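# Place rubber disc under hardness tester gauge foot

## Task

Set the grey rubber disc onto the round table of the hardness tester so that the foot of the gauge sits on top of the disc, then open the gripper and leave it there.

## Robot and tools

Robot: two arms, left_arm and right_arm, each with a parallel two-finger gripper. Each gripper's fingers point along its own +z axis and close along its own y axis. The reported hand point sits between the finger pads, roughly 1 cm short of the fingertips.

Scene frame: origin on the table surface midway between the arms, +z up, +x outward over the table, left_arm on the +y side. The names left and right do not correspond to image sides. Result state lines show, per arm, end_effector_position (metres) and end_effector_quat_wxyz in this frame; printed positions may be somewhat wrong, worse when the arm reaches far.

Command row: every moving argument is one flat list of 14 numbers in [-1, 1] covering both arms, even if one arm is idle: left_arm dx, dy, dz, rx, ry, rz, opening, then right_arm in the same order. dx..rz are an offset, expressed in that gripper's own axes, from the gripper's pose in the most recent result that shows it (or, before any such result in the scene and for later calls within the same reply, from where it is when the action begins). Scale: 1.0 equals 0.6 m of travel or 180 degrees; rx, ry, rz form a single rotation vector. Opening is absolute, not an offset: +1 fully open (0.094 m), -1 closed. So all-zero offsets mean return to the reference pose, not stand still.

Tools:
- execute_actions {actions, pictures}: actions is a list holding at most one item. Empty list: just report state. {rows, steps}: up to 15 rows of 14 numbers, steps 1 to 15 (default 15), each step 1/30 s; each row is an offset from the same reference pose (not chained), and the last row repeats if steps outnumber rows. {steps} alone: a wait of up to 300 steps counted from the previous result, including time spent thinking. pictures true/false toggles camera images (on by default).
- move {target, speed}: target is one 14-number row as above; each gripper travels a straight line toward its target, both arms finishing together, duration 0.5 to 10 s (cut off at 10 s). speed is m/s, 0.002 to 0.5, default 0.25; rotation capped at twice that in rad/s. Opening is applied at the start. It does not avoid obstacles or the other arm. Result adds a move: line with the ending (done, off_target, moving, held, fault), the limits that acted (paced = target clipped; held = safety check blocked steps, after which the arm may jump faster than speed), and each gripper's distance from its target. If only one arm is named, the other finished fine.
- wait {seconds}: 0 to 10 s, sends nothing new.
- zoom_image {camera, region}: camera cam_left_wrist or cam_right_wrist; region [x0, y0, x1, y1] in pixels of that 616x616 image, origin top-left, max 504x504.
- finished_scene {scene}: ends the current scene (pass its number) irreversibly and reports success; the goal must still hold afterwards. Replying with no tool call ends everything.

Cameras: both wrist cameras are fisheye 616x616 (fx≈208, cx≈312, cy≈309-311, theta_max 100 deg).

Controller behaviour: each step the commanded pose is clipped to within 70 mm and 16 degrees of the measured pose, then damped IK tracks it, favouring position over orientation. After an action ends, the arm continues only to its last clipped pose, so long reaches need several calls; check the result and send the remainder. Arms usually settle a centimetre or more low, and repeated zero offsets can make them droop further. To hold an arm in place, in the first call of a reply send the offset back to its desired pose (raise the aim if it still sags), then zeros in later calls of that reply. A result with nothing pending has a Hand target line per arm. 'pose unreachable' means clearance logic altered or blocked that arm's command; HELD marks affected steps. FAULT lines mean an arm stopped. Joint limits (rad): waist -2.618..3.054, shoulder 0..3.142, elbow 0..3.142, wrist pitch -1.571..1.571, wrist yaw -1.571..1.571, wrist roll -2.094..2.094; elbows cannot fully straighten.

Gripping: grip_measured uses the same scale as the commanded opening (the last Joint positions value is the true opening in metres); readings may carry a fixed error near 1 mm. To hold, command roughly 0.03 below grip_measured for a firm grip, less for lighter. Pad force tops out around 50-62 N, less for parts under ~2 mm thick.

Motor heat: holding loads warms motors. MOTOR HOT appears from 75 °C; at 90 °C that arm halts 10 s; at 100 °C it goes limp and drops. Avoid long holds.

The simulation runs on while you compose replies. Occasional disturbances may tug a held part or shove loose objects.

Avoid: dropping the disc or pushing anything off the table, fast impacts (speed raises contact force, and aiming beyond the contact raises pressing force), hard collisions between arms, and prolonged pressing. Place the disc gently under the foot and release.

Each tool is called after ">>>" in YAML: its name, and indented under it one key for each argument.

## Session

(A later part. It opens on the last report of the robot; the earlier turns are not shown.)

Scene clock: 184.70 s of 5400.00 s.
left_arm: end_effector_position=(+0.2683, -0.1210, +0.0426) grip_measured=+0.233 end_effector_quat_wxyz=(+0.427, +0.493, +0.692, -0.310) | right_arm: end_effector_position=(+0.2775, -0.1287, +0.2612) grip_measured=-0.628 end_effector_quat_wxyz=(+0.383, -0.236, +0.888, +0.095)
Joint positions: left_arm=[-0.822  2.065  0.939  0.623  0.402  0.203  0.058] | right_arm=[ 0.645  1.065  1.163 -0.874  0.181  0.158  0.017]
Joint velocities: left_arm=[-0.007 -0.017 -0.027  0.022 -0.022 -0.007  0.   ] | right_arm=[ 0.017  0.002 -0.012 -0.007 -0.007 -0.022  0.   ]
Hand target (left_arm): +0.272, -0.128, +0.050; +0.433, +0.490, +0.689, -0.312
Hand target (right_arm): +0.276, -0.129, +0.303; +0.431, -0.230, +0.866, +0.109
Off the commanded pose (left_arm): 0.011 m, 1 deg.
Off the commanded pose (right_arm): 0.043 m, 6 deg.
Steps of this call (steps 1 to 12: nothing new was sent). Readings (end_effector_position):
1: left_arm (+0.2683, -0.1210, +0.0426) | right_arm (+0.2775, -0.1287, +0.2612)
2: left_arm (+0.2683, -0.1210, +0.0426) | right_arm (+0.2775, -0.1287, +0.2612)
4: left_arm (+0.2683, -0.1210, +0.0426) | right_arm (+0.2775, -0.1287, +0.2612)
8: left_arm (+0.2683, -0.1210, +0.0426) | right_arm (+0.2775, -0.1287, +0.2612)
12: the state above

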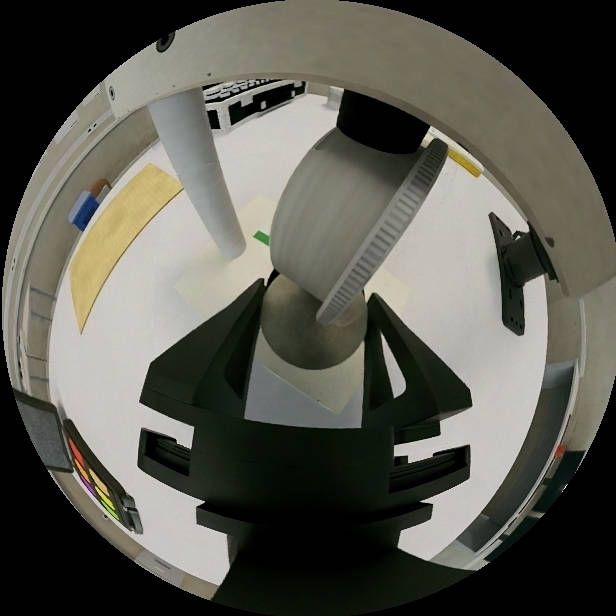

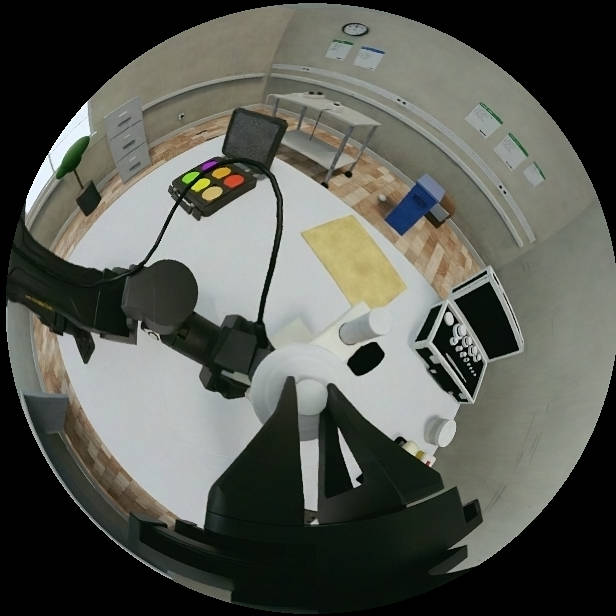

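>>> execute_actions:
  actions:
    - {"rows":[[-0.018,0.002,0.008,0,-0.005,0,0.19,-0.052,0,-0.0495,0,-0.035,0,-0.68],[-0.019,0.002,0.010,0,-0.005,0,0.19,-0.052,0,-0.0495,0,-0.035,0,-0.68],[-0.020,0.002,0.012,0,-0.005,0,0.19,-0.052,0,-0.0495,0,-0.035,0,-0.68],[-0.021,0.002,0.014,0,-0.005,0,0.19,-0.052,0,-0.0495,0,-0.035,0,-0.68],[-0.022,0.002,0.016,0,-0.005,0,0.19,-0.052,0,-0.0495,0,-0.035,0,-0.68]],"steps":15}
  pictures: false

>>> execute_actions:
  actions:
    - {"rows":[[-0.008,0,-0.003,0,-0.003,0,0.19,-0.052,0,-0.0495,0,-0.035,0,-0.68],[-0.005,0,-0.002,0,-0.003,0,0.19,-0.052,0,-0.0495,0,-0.035,0,-0.68],[-0.002,0,-0.001,0,-0.003,0,0.19,-0.052,0,-0.0495,0,-0.035,0,-0.68],[0.001,0,0.001,0,-0.003,0,0.19,-0.052,0,-0.0495,0,-0.035,0,-0.68],[0.004,0,0.002,0,-0.003,0,0.19,-0.052,0,-0.0495,0,-0.035,0,-0.68],[0.007,0,0.003,0,-0.003,0,0.19,-0.052,0,-0.0495,0,-0.035,0,-0.68]],"steps":15}

Scene clock: 189.70 s of 5400.00 s.
left_arm: end_effector_position=(+0.2711, -0.1234, +0.0428) grip_measured=+0.233 end_effector_quat_wxyz=(+0.425, +0.489, +0.695, -0.312) | right_arm: end_effector_position=(+0.2768, -0.1295, +0.2609) grip_measured=-0.628 end_effector_quat_wxyz=(+0.381, -0.237, +0.889, +0.093)
Joint positions: left_arm=[-0.822  2.074  0.955  0.615  0.402  0.194  0.058] | right_arm=[ 0.645  1.065  1.165 -0.882  0.182  0.158  0.017]
Joint velocities: left_arm=[-0.002 -0.007  0.007 -0.066 -0.051  0.037 -0.   ] | right_arm=[ 0.017 -0.012 -0.017  0.081  0.037 -0.007 -0.001]
Hand target (left_arm): +0.274, -0.134, +0.050; +0.432, +0.490, +0.689, -0.314
Hand target (right_arm): +0.276, -0.130, +0.303; +0.430, -0.230, +0.866, +0.109
Off the commanded pose (left_arm): 0.014 m, 1 deg.
Off the commanded pose (right_arm): 0.043 m, 7 deg.
Steps of this call (steps 1 to 90: nothing new was sent; then 1.50 s passed at rest; steps 91 to 105: all 15 steps of this action). Readings (end_effector_position):
91: left_arm (+0.2682, -0.1210, +0.0426) | right_arm (+0.2775, -0.1287, +0.2612)
92: left_arm (+0.2684, -0.1212, +0.0428) | right_arm (+0.2775, -0.1287, +0.2612)
94: left_arm (+0.2690, -0.1217, +0.0425) | right_arm (+0.2775, -0.1287, +0.2612)
98: left_arm (+0.2706, -0.1229, +0.0428) | right_arm (+0.2771, -0.1292, +0.2609)
105: the state above

Scene clock: 190.20 s of 5400.00 s.
left_arm: end_effector_position=(+0.2730, -0.1245, +0.0429) grip_measured=+0.233 end_effector_quat_wxyz=(+0.432, +0.488, +0.691, -0.312) | right_arm: end_effector_position=(+0.2768, -0.1295, +0.2609) grip_measured=-0.628 end_effector_quat_wxyz=(+0.381, -0.237, +0.889, +0.093)
Joint positions: left_arm=[-0.821  2.084  0.955  0.64   0.402  0.194  0.058] | right_arm=[ 0.645  1.065  1.165 -0.882  0.182  0.158  0.017]
Joint velocities: left_arm=[ 0.002  0.007 -0.017 -0.037 -0.037 -0.051  0.001] | right_arm=[ 0.017  0.007 -0.007 -0.081 -0.022 -0.066 -0.   ]
Hand target (left_arm): +0.271, -0.123, +0.038; +0.429, +0.488, +0.693, -0.314
Hand target (right_arm): +0.275, -0.130, +0.303; +0.429, -0.230, +0.867, +0.108
Off the commanded pose (left_arm): 0.005 m, 0 deg.
Off the commanded pose (right_arm): 0.043 m, 6 deg.
Steps of this call (steps 1 to 15: all 15 steps of this action). Readings (end_effector_position):
1: left_arm (+0.2712, -0.1233, +0.0428) | right_arm (+0.2768, -0.1295, +0.2609)
2: left_arm (+0.2712, -0.1233, +0.0428) | right_arm (+0.2768, -0.1295, +0.2609)
4: left_arm (+0.2713, -0.1234, +0.0429) | right_arm (+0.2768, -0.1295, +0.2609)
8: left_arm (+0.2723, -0.1241, +0.0428) | right_arm (+0.2768, -0.1295, +0.2609)
15: the state above

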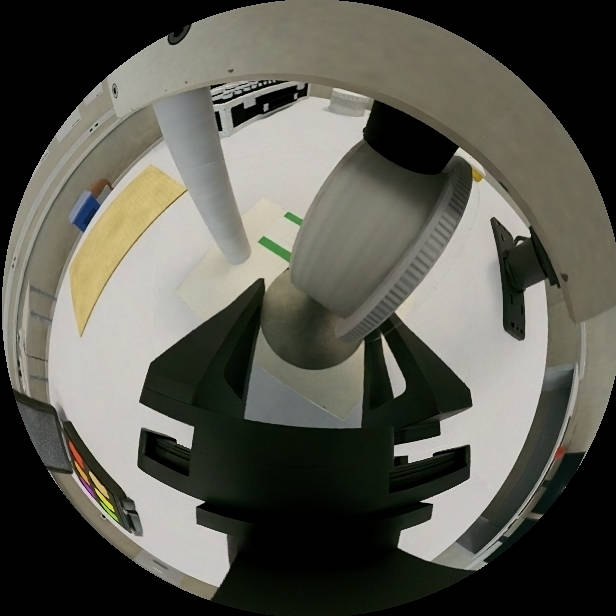

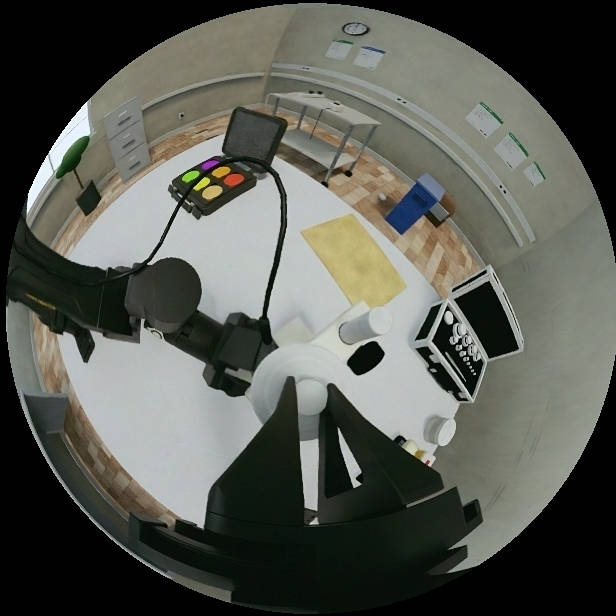

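>>> execute_actions:
  actions:
    - {"rows":[[0,0,0,0,0,0,0.3,-0.052,0,-0.0495,0,-0.035,0,-0.68],[0,0,0,0,0,0,0.4,-0.052,0,-0.0495,0,-0.035,0,-0.68],[0,0,0,0,0,0,0.5,-0.052,0,-0.0495,0,-0.035,0,-0.68]],"steps":12}
  pictures: false

>>> execute_actions:
  actions:
    - {"rows":[[0,0,-0.008,0,0,0,0.5,-0.052,0,-0.0495,0,-0.035,0,-0.68],[0.003,0,-0.016,0,0,0,0.5,-0.052,0,-0.0495,0,-0.035,0,-0.68],[0.006,0,-0.024,0,0,0,0.5,-0.052,0,-0.0495,0,-0.035,0,-0.68],[0.01,0,-0.032,0,0,0,0.5,-0.052,0,-0.0495,0,-0.035,0,-0.68],[0.014,0,-0.040,0,0,0,0.5,-0.052,0,-0.0495,0,-0.035,0,-0.68],[0.018,0,-0.048,0,0,0,0.5,-0.052,0,-0.0495,0,-0.035,0,-0.68],[0.022,0,-0.056,0,0,0,0.5,-0.052,0,-0.0495,0,-0.035,0,-0.68],[0.026,0,-0.064,0,0,0,0.5,-0.052,0,-0.0495,0,-0.035,0,-0.68],[0.030,0,-0.072,0,0,0,0.5,-0.052,0,-0.0495,0,-0.035,0,-0.68],[0.034,0,-0.080,0,0,0,0.5,-0.052,0,-0.0495,0,-0.035,0,-0.68],[0.038,0,-0.088,0,0,0,0.5,-0.052,0,-0.0495,0,-0.035,0,-0.68],[0.042,0,-0.096,0,0,0,0.5,-0.052,0,-0.0495,0,-0.035,0,-0.68],[0.046,0,-0.104,0,0,0,0.5,-0.052,0,-0.0495,0,-0.035,0,-0.68]],"steps":15}
  pictures: false

>>> wait:
  seconds: 0.5

Scene clock: 196.20 s of 5400.00 s.
left_arm: end_effector_position=(+0.2730, -0.1245, +0.0428) grip_measured=+0.498 end_effector_quat_wxyz=(+0.432, +0.488, +0.691, -0.312) | right_arm: end_effector_position=(+0.2768, -0.1295, +0.2609) grip_measured=-0.628 end_effector_quat_wxyz=(+0.381, -0.237, +0.889, +0.093)
Joint positions: left_arm=[-0.821  2.084  0.955  0.641  0.402  0.194  0.07 ] | right_arm=[ 0.645  1.065  1.165 -0.882  0.182  0.158  0.017]
Joint velocities: left_arm=[-0.012  0.007 -0.002 -0.081 -0.066 -0.022 -0.   ] | right_arm=[ 0.007 -0.002 -0.017 -0.007  0.081 -0.037 -0.001]
Hand target (left_arm): +0.273, -0.124, +0.043; +0.432, +0.488, +0.691, -0.312
Hand target (right_arm): +0.275, -0.130, +0.303; +0.429, -0.230, +0.867, +0.108
Off the commanded pose (left_arm): 0.000 m, 0 deg.
Off the commanded pose (right_arm): 0.043 m, 6 deg.
Steps of this call (steps 1 to 90: nothing new was sent; then 2.60 s passed at rest; steps 91 to 102: all 12 steps of this action). Readings (end_effector_position):
91: left_arm (+0.2730, -0.1245, +0.0428) | right_arm (+0.2768, -0.1295, +0.2609)
92: left_arm (+0.2730, -0.1245, +0.0428) | right_arm (+0.2768, -0.1295, +0.2609)
94: left_arm (+0.2730, -0.1245, +0.0428) | right_arm (+0.2768, -0.1295, +0.2609)
98: left_arm (+0.2730, -0.1245, +0.0428) | right_arm (+0.2768, -0.1295, +0.2609)
102: the state above

Scene clock: 196.70 s of 5400.00 s.
left_arm: end_effector_position=(+0.2516, -0.0594, +0.0264) grip_measured=+0.498 end_effector_quat_wxyz=(+0.410, +0.480, +0.714, -0.302) | right_arm: end_effector_position=(+0.2768, -0.1295, +0.2609) grip_measured=-0.628 end_effector_quat_wxyz=(+0.381, -0.237, +0.889, +0.093)
Joint positions: left_arm=[-0.737  1.958  0.709  0.686  0.448  0.223  0.07 ] | right_arm=[ 0.645  1.065  1.165 -0.882  0.182  0.158  0.017]
Joint velocities: left_arm=[ 0.144 -0.198 -0.286  0.095  0.11   0.051  0.   ] | right_arm=[-0.017 -0.017 -0.027 -0.066 -0.022  0.125  0.   ]
Hand target (left_arm): +0.251, -0.061, +0.044; +0.432, +0.489, +0.691, -0.312
Hand target (right_arm): +0.275, -0.130, +0.303; +0.429, -0.230, +0.867, +0.108
Off the commanded pose (left_arm): 0.019 m, 4 deg.
Off the commanded pose (right_arm): 0.043 m, 6 deg.
Steps of this call (steps 1 to 15: all 15 steps of this action). Readings (end_effector_position):
1: left_arm (+0.2729, -0.1242, +0.0424) | right_arm (+0.2768, -0.1295, +0.2609)
2: left_arm (+0.2725, -0.1235, +0.0417) | right_arm (+0.2768, -0.1295, +0.2609)
4: left_arm (+0.2690, -0.1183, +0.0381) | right_arm (+0.2768, -0.1295, +0.2609)
8: left_arm (+0.2601, -0.0960, +0.0285) | right_arm (+0.2768, -0.1295, +0.2609)
15: the state above

Scene clock: 197.20 s of 5400.00 s.
left_arm: end_effector_position=(+0.2510, -0.0591, +0.0313) grip_measured=+0.498 end_effector_quat_wxyz=(+0.418, +0.484, +0.705, -0.307) | right_arm: end_effector_position=(+0.2768, -0.1295, +0.2609) grip_measured=-0.628 end_effector_quat_wxyz=(+0.381, -0.237, +0.889, +0.093)
Joint positions: left_arm=[-0.731  1.95   0.7    0.705  0.466  0.233  0.07 ] | right_arm=[ 0.645  1.065  1.165 -0.882  0.182  0.158  0.017]
Joint velocities: left_arm=[-0.012  0.002  0.017 -0.007 -0.007  0.051 -0.   ] | right_arm=[ 0.012 -0.002 -0.002  0.037 -0.051  0.007 -0.001]
Hand target (left_arm): +0.251, -0.061, +0.044; +0.432, +0.489, +0.691, -0.312
Hand target (right_arm): +0.275, -0.130, +0.303; +0.429, -0.230, +0.867, +0.108
Off the commanded pose (left_arm): 0.014 m, 2 deg.
Off the commanded pose (right_arm): 0.043 m, 6 deg.
Steps of this call (steps 1 to 15: nothing new was sent). Readings (end_effector_position):
1: left_arm (+0.2514, -0.0575, +0.0268) | right_arm (+0.2768, -0.1295, +0.2609)
2: left_arm (+0.2514, -0.0570, +0.0275) | right_arm (+0.2768, -0.1295, +0.2609)
4: left_arm (+0.2513, -0.0578, +0.0290) | right_arm (+0.2768, -0.1295, +0.2609)
8: left_arm (+0.2511, -0.0588, +0.0307) | right_arm (+0.2768, -0.1295, +0.2609)
15: the state above

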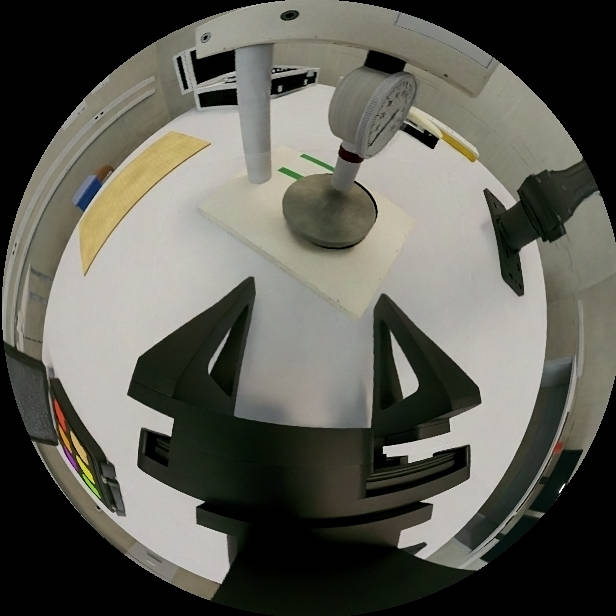

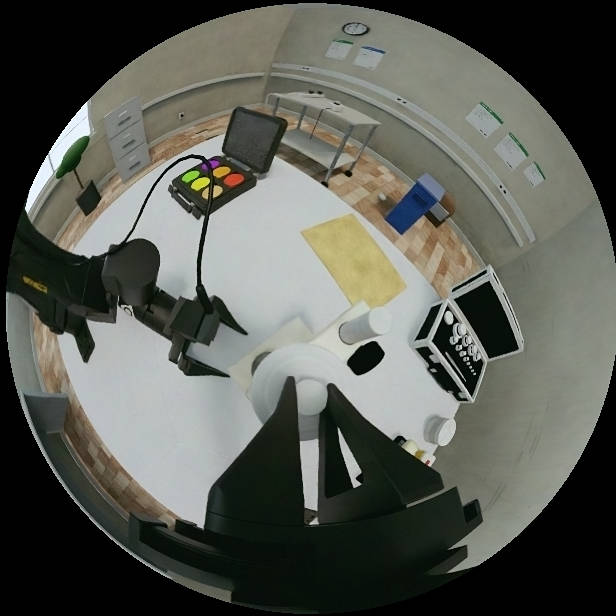

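>>> execute_actions:
  actions:
    - {"rows":[[-0.015,0,-0.008,0,0,0,0.5,-0.050,0,-0.0475,0,-0.034,0,-0.68],[-0.015,0,-0.008,0,0,0,0.5,-0.048,0,-0.0455,0,-0.033,0,-0.68],[-0.015,0,-0.008,0,0,0,0.5,-0.046,0,-0.044,0,-0.032,0,-0.68],[-0.015,0,-0.008,0,0,0,0.5,-0.044,0,-0.042,0,-0.031,0,-0.68],[-0.015,0,-0.008,0,0,0,0.5,-0.042,0,-0.040,0,-0.030,0,-0.68],[-0.015,0,-0.008,0,0,0,0.5,-0.040,0,-0.038,0,-0.030,0,-0.68],[-0.015,0,-0.008,0,0,0,0.5,-0.038,0,-0.036,0,-0.030,0,-0.68],[-0.015,0,-0.008,0,0,0,0.5,-0.036,0,-0.034,0,-0.030,0,-0.68],[-0.015,0,-0.008,0,0,0,0.5,-0.034,0,-0.032,0,-0.030,0,-0.68],[-0.015,0,-0.008,0,0,0,0.5,-0.032,0,-0.030,0,-0.030,0,-0.68],[-0.015,0,-0.008,0,0,0,0.5,-0.030,0,-0.0285,0,-0.030,0,-0.68],[-0.015,0,-0.008,0,0,0,0.5,-0.028,0,-0.0265,0,-0.030,0,-0.68],[-0.015,0,-0.008,0,0,0,0.5,-0.026,0,-0.025,0,-0.030,0,-0.68],[-0.015,0,-0.008,0,0,0,0.5,-0.024,0,-0.023,0,-0.030,0,-0.68]],"steps":15}
  pictures: false

>>> execute_actions:
  actions:
    - {"steps":15}
  pictures: false

Scene clock: 203.60 s of 5400.00 s.
left_arm: end_effector_position=(+0.2481, -0.0568, +0.0289) grip_measured=+0.498 end_effector_quat_wxyz=(+0.406, +0.485, +0.712, -0.306) | right_arm: end_effector_position=(+0.2772, -0.1292, +0.2513) grip_measured=-0.628 end_effector_quat_wxyz=(+0.376, -0.237, +0.891, +0.091)
Joint positions: left_arm=[-0.731  1.939  0.7    0.667  0.467  0.234  0.07 ] | right_arm=[ 0.645  1.065  1.134 -0.862  0.182  0.159  0.017]
Joint velocities: left_arm=[ 0.002 -0.012  0.002 -0.095 -0.037  0.081 -0.   ] | right_arm=[-0.012 -0.012 -0.11   0.125  0.007  0.066 -0.002]
Hand target (left_arm): +0.251, -0.059, +0.041; +0.418, +0.484, +0.705, -0.307
Hand target (right_arm): +0.276, -0.130, +0.281; +0.421, -0.231, +0.871, +0.105
Off the commanded pose (left_arm): 0.013 m, 2 deg.
Off the commanded pose (right_arm): 0.030 m, 6 deg.
Steps of this call (steps 1 to 90: nothing new was sent; then 2.90 s passed at rest; steps 91 to 105: all 15 steps of this action). Readings (end_effector_position):
91: left_arm (+0.2506, -0.0590, +0.0310) | right_arm (+0.2768, -0.1295, +0.2609)
92: left_arm (+0.2501, -0.0585, +0.0308) | right_arm (+0.2768, -0.1295, +0.2609)
94: left_arm (+0.2495, -0.0580, +0.0308) | right_arm (+0.2768, -0.1295, +0.2609)
98: left_arm (+0.2488, -0.0574, +0.0303) | right_arm (+0.2768, -0.1295, +0.2609)
105: the state above

Scene clock: 204.10 s of 5400.00 s.
left_arm: end_effector_position=(+0.2480, -0.0567, +0.0286) grip_measured=+0.498 end_effector_quat_wxyz=(+0.405, +0.485, +0.712, -0.306) | right_arm: end_effector_position=(+0.2772, -0.1292, +0.2517) grip_measured=-0.628 end_effector_quat_wxyz=(+0.377, -0.237, +0.891, +0.091)
Joint positions: left_arm=[-0.731  1.939  0.7    0.665  0.467  0.234  0.07 ] | right_arm=[ 0.645  1.063  1.133 -0.86   0.182  0.159  0.017]
Joint velocities: left_arm=[ 0.007 -0.007  0.012 -0.081 -0.007  0.037 -0.   ] | right_arm=[-0.007  0.002 -0.002 -0.037 -0.022  0.037 -0.001]
Hand target (left_arm): +0.251, -0.059, +0.041; +0.418, +0.484, +0.705, -0.307
Hand target (right_arm): +0.276, -0.130, +0.281; +0.421, -0.231, +0.871, +0.105
Off the commanded pose (left_arm): 0.014 m, 2 deg.
Off the commanded pose (right_arm): 0.029 m, 6 deg.
Steps of this call (steps 1 to 15: nothing new was sent). Readings (end_effector_position):
1: left_arm (+0.2481, -0.0568, +0.0288) | right_arm (+0.2772, -0.1292, +0.2514)
2: left_arm (+0.2480, -0.0568, +0.0287) | right_arm (+0.2772, -0.1292, +0.2517)
4: left_arm (+0.2480, -0.0567, +0.0286) | right_arm (+0.2772, -0.1292, +0.2517)
8: left_arm (+0.2480, -0.0567, +0.0286) | right_arm (+0.2772, -0.1292, +0.2517)
15: the state above

Indenter touches the disc. Unload the rest gradually.

>>> execute_actions:
  actions:
    - {"rows":[[-0.02,0,-0.01,0,-0.01,0,0.5,-0.033,0,-0.032,0,-0.030,0,-0.68],[-0.02,0,-0.01,0,-0.01,0,0.5,-0.031,0,-0.030,0,-0.028,0,-0.68],[-0.02,0,-0.01,0,-0.01,0,0.5,-0.029,0,-0.028,0,-0.026,0,-0.68],[-0.02,0,-0.01,0,-0.01,0,0.5,-0.026,0,-0.025,0,-0.024,0,-0.68],[-0.02,0,-0.01,0,-0.01,0,0.5,-0.024,0,-0.023,0,-0.022,0,-0.68],[-0.02,0,-0.01,0,-0.01,0,0.5,-0.021,0,-0.020,0,-0.020,0,-0.68],[-0.02,0,-0.01,0,-0.01,0,0.5,-0.019,0,-0.018,0,-0.018,0,-0.68],[-0.02,0,-0.01,0,-0.01,0,0.5,-0.016,0,-0.015,0,-0.016,0,-0.68],[-0.02,0,-0.01,0,-0.01,0,0.5,-0.014,0,-0.013,0,-0.014,0,-0.68],[-0.02,0,-0.01,0,-0.01,0,0.5,-0.011,0,-0.010,0,-0.012,0,-0.68],[-0.02,0,-0.01,0,-0.01,0,0.5,-0.009,0,-0.008,0,-0.010,0,-0.68],[-0.02,0,-0.01,0,-0.01,0,0.5,-0.006,0,-0.006,0,-0.008,0,-0.68],[-0.02,0,-0.01,0,-0.01,0,0.5,-0.004,0,-0.004,0,-0.006,0,-0.68],[-0.02,0,-0.01,0,-0.01,0,0.5,-0.002,0,-0.002,0,-0.005,0,-0.68]],"steps":15}
  pictures: false

>>> execute_actions:
  actions:
    - {"rows":[[0,0,0,0,0,0,0.5,-0.003,0,-0.003,0,-0.004,0,-0.68],[0,0,0,0,0,0,0.5,-0.003,0,-0.003,0,-0.004,0,-0.68],[0,0,0,0,0,0,0.5,-0.003,0,-0.003,0,-0.004,0,-0.68],[0,0,0,0,0,0,0.5,-0.003,0,-0.003,0,-0.004,0,-0.68],[0,0,0,0,0,0,0.5,-0.003,0,-0.003,0,-0.004,0,-0.68],[0,0,0,0,0,0,0.5,-0.003,0,-0.003,0,-0.004,0,-0.55],[0,0,0,0,0,0,0.5,-0.003,0,-0.003,0,-0.004,0,-0.3]],"steps":15}
  pictures: false

>>> move:
  target: [-0.05,0,-0.05,0,0,0,0.5, -0.04,0,-0.1,0,0,0,-0.3]
  speed: 0.08

Scene clock: 212.57 s of 5400.00 s.
left_arm: end_effector_position=(+0.2479, -0.0567, +0.0285) grip_measured=+0.498 end_effector_quat_wxyz=(+0.405, +0.483, +0.713, -0.307) | right_arm: end_effector_position=(+0.2773, -0.1292, +0.2504) grip_measured=-0.628 end_effector_quat_wxyz=(+0.376, -0.236, +0.891, +0.091)
Joint positions: left_arm=[-0.731  1.939  0.7    0.665  0.467  0.23   0.07 ] | right_arm=[ 0.645  1.063  1.129 -0.857  0.182  0.16   0.017]
Joint velocities: left_arm=[-0.007 -0.002 -0.007  0.037 -0.037 -0.066 -0.   ] | right_arm=[-0.007 -0.017 -0.007  0.007 -0.022  0.007  0.001]
Hand target (left_arm): +0.249, -0.057, +0.041; +0.416, +0.480, +0.706, -0.313
Hand target (right_arm): +0.277, -0.129, +0.253; +0.384, -0.236, +0.888, +0.093
Off the commanded pose (left_arm): 0.013 m, 2 deg.
Off the commanded pose (right_arm): 0.003 m, 1 deg.
Steps of this call (steps 1 to 90: nothing new was sent; then 4.97 s passed at rest; steps 91 to 105: all 15 steps of this action). Readings (end_effector_position):
91: left_arm (+0.2479, -0.0567, +0.0285) | right_arm (+0.2772, -0.1292, +0.2517)
92: left_arm (+0.2479, -0.0567, +0.0285) | right_arm (+0.2772, -0.1292, +0.2517)
94: left_arm (+0.2479, -0.0567, +0.0285) | right_arm (+0.2772, -0.1292, +0.2517)
98: left_arm (+0.2479, -0.0567, +0.0285) | right_arm (+0.2772, -0.1292, +0.2513)
105: the state above

Scene clock: 213.07 s of 5400.00 s.
left_arm: end_effector_position=(+0.2479, -0.0567, +0.0285) grip_measured=+0.498 end_effector_quat_wxyz=(+0.405, +0.483, +0.713, -0.307) | right_arm: end_effector_position=(+0.2774, -0.1292, +0.2505) grip_measured=-0.302 end_effector_quat_wxyz=(+0.377, -0.236, +0.891, +0.092)
Joint positions: left_arm=[-0.731  1.939  0.7    0.665  0.467  0.23   0.07 ] | right_arm=[ 0.645  1.063  1.129 -0.857  0.182  0.161  0.033]
Joint velocities: left_arm=[-0.012 -0.007 -0.007 -0.022 -0.007 -0.022 -0.001] | right_arm=[-0.022 -0.022  0.012 -0.007 -0.051  0.007 -0.001]
Hand target (left_arm): +0.248, -0.057, +0.028; +0.405, +0.483, +0.713, -0.307
Hand target (right_arm): +0.277, -0.129, +0.253; +0.382, -0.236, +0.889, +0.093
Off the commanded pose (left_arm): 0.000 m, 0 deg.
Off the commanded pose (right_arm): 0.002 m, 1 deg.
Steps of this call (steps 1 to 15: all 15 steps of this action). Readings (end_effector_position):
1: left_arm (+0.2479, -0.0567, +0.0285) | right_arm (+0.2773, -0.1292, +0.2504)
2: left_arm (+0.2479, -0.0567, +0.0285) | right_arm (+0.2773, -0.1292, +0.2504)
4: left_arm (+0.2479, -0.0567, +0.0285) | right_arm (+0.2773, -0.1292, +0.2504)
8: left_arm (+0.2479, -0.0567, +0.0285) | right_arm (+0.2774, -0.1292, +0.2505)
15: the state above

Scene clock: 214.67 s of 5400.00 s.
left_arm: end_effector_position=(+0.2441, -0.0454, +0.0579) grip_measured=+0.498 end_effector_quat_wxyz=(+0.396, +0.480, +0.722, -0.303) | right_arm: end_effector_position=(+0.2533, -0.1438, +0.3023) grip_measured=-0.302 end_effector_quat_wxyz=(+0.370, -0.240, +0.893, +0.090)
Joint positions: left_arm=[-0.716  1.788  0.7    0.487  0.47   0.233  0.07 ] | right_arm=[ 0.675  1.063  1.367 -1.114  0.198  0.181  0.033]
Joint velocities: left_arm=[ 0.012 -0.027 -0.012 -0.022  0.007 -0.007  0.   ] | right_arm=[ 0.002 -0.002  0.012 -0.066  0.066 -0.037  0.   ]
Hand target (left_arm): +0.245, -0.045, +0.068; +0.405, +0.483, +0.713, -0.307
Hand target (right_arm): +0.255, -0.141, +0.310; +0.377, -0.236, +0.891, +0.092
Off the commanded pose (left_arm): 0.011 m, 2 deg.
Off the commanded pose (right_arm): 0.008 m, 1 deg.
move: off_target (left_arm)

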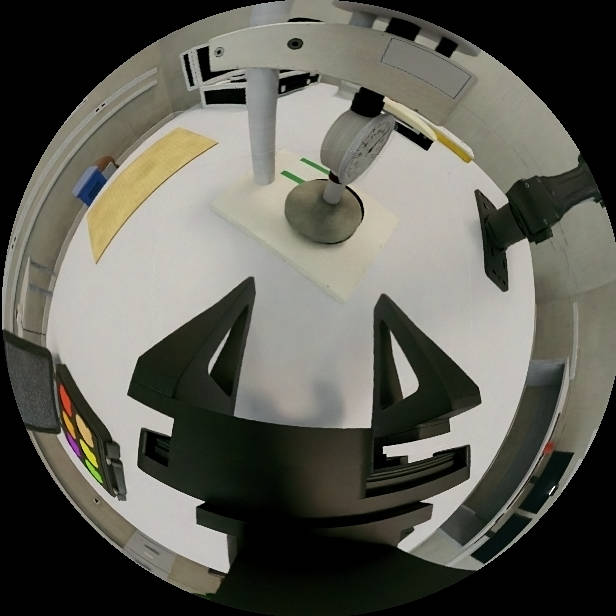

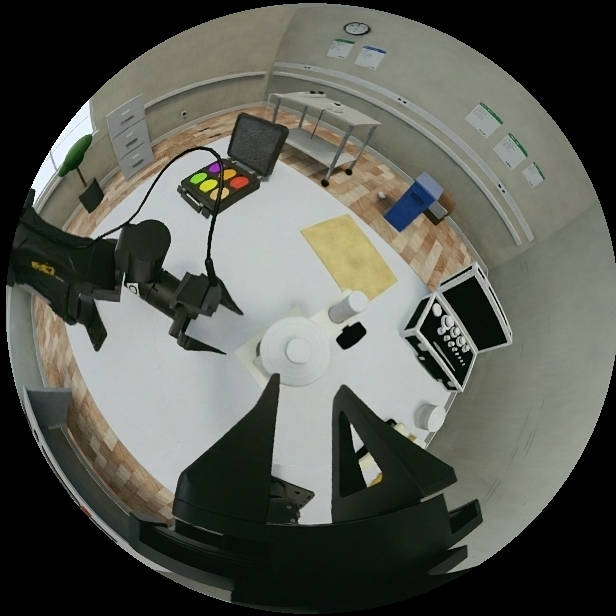

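>>> zoom_image:
  camera: "cam_left_wrist"
  region: [250, 90, 420, 260]

Region (250, 90, 420, 260) of cam_left_wrist's 616x616 image, scaled by 2.965, with more detail than that image has.

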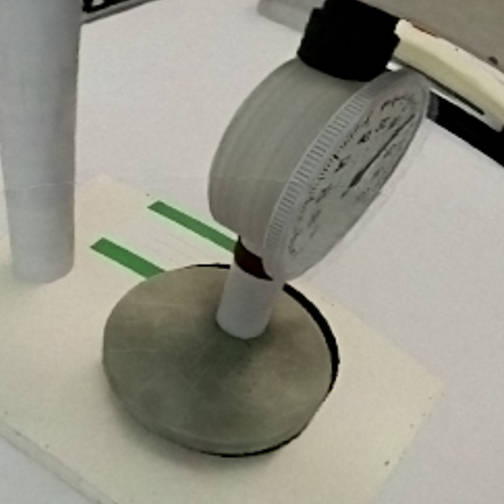

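>>> finished_scene:
  scene: 1

The scene is finished: the task was done.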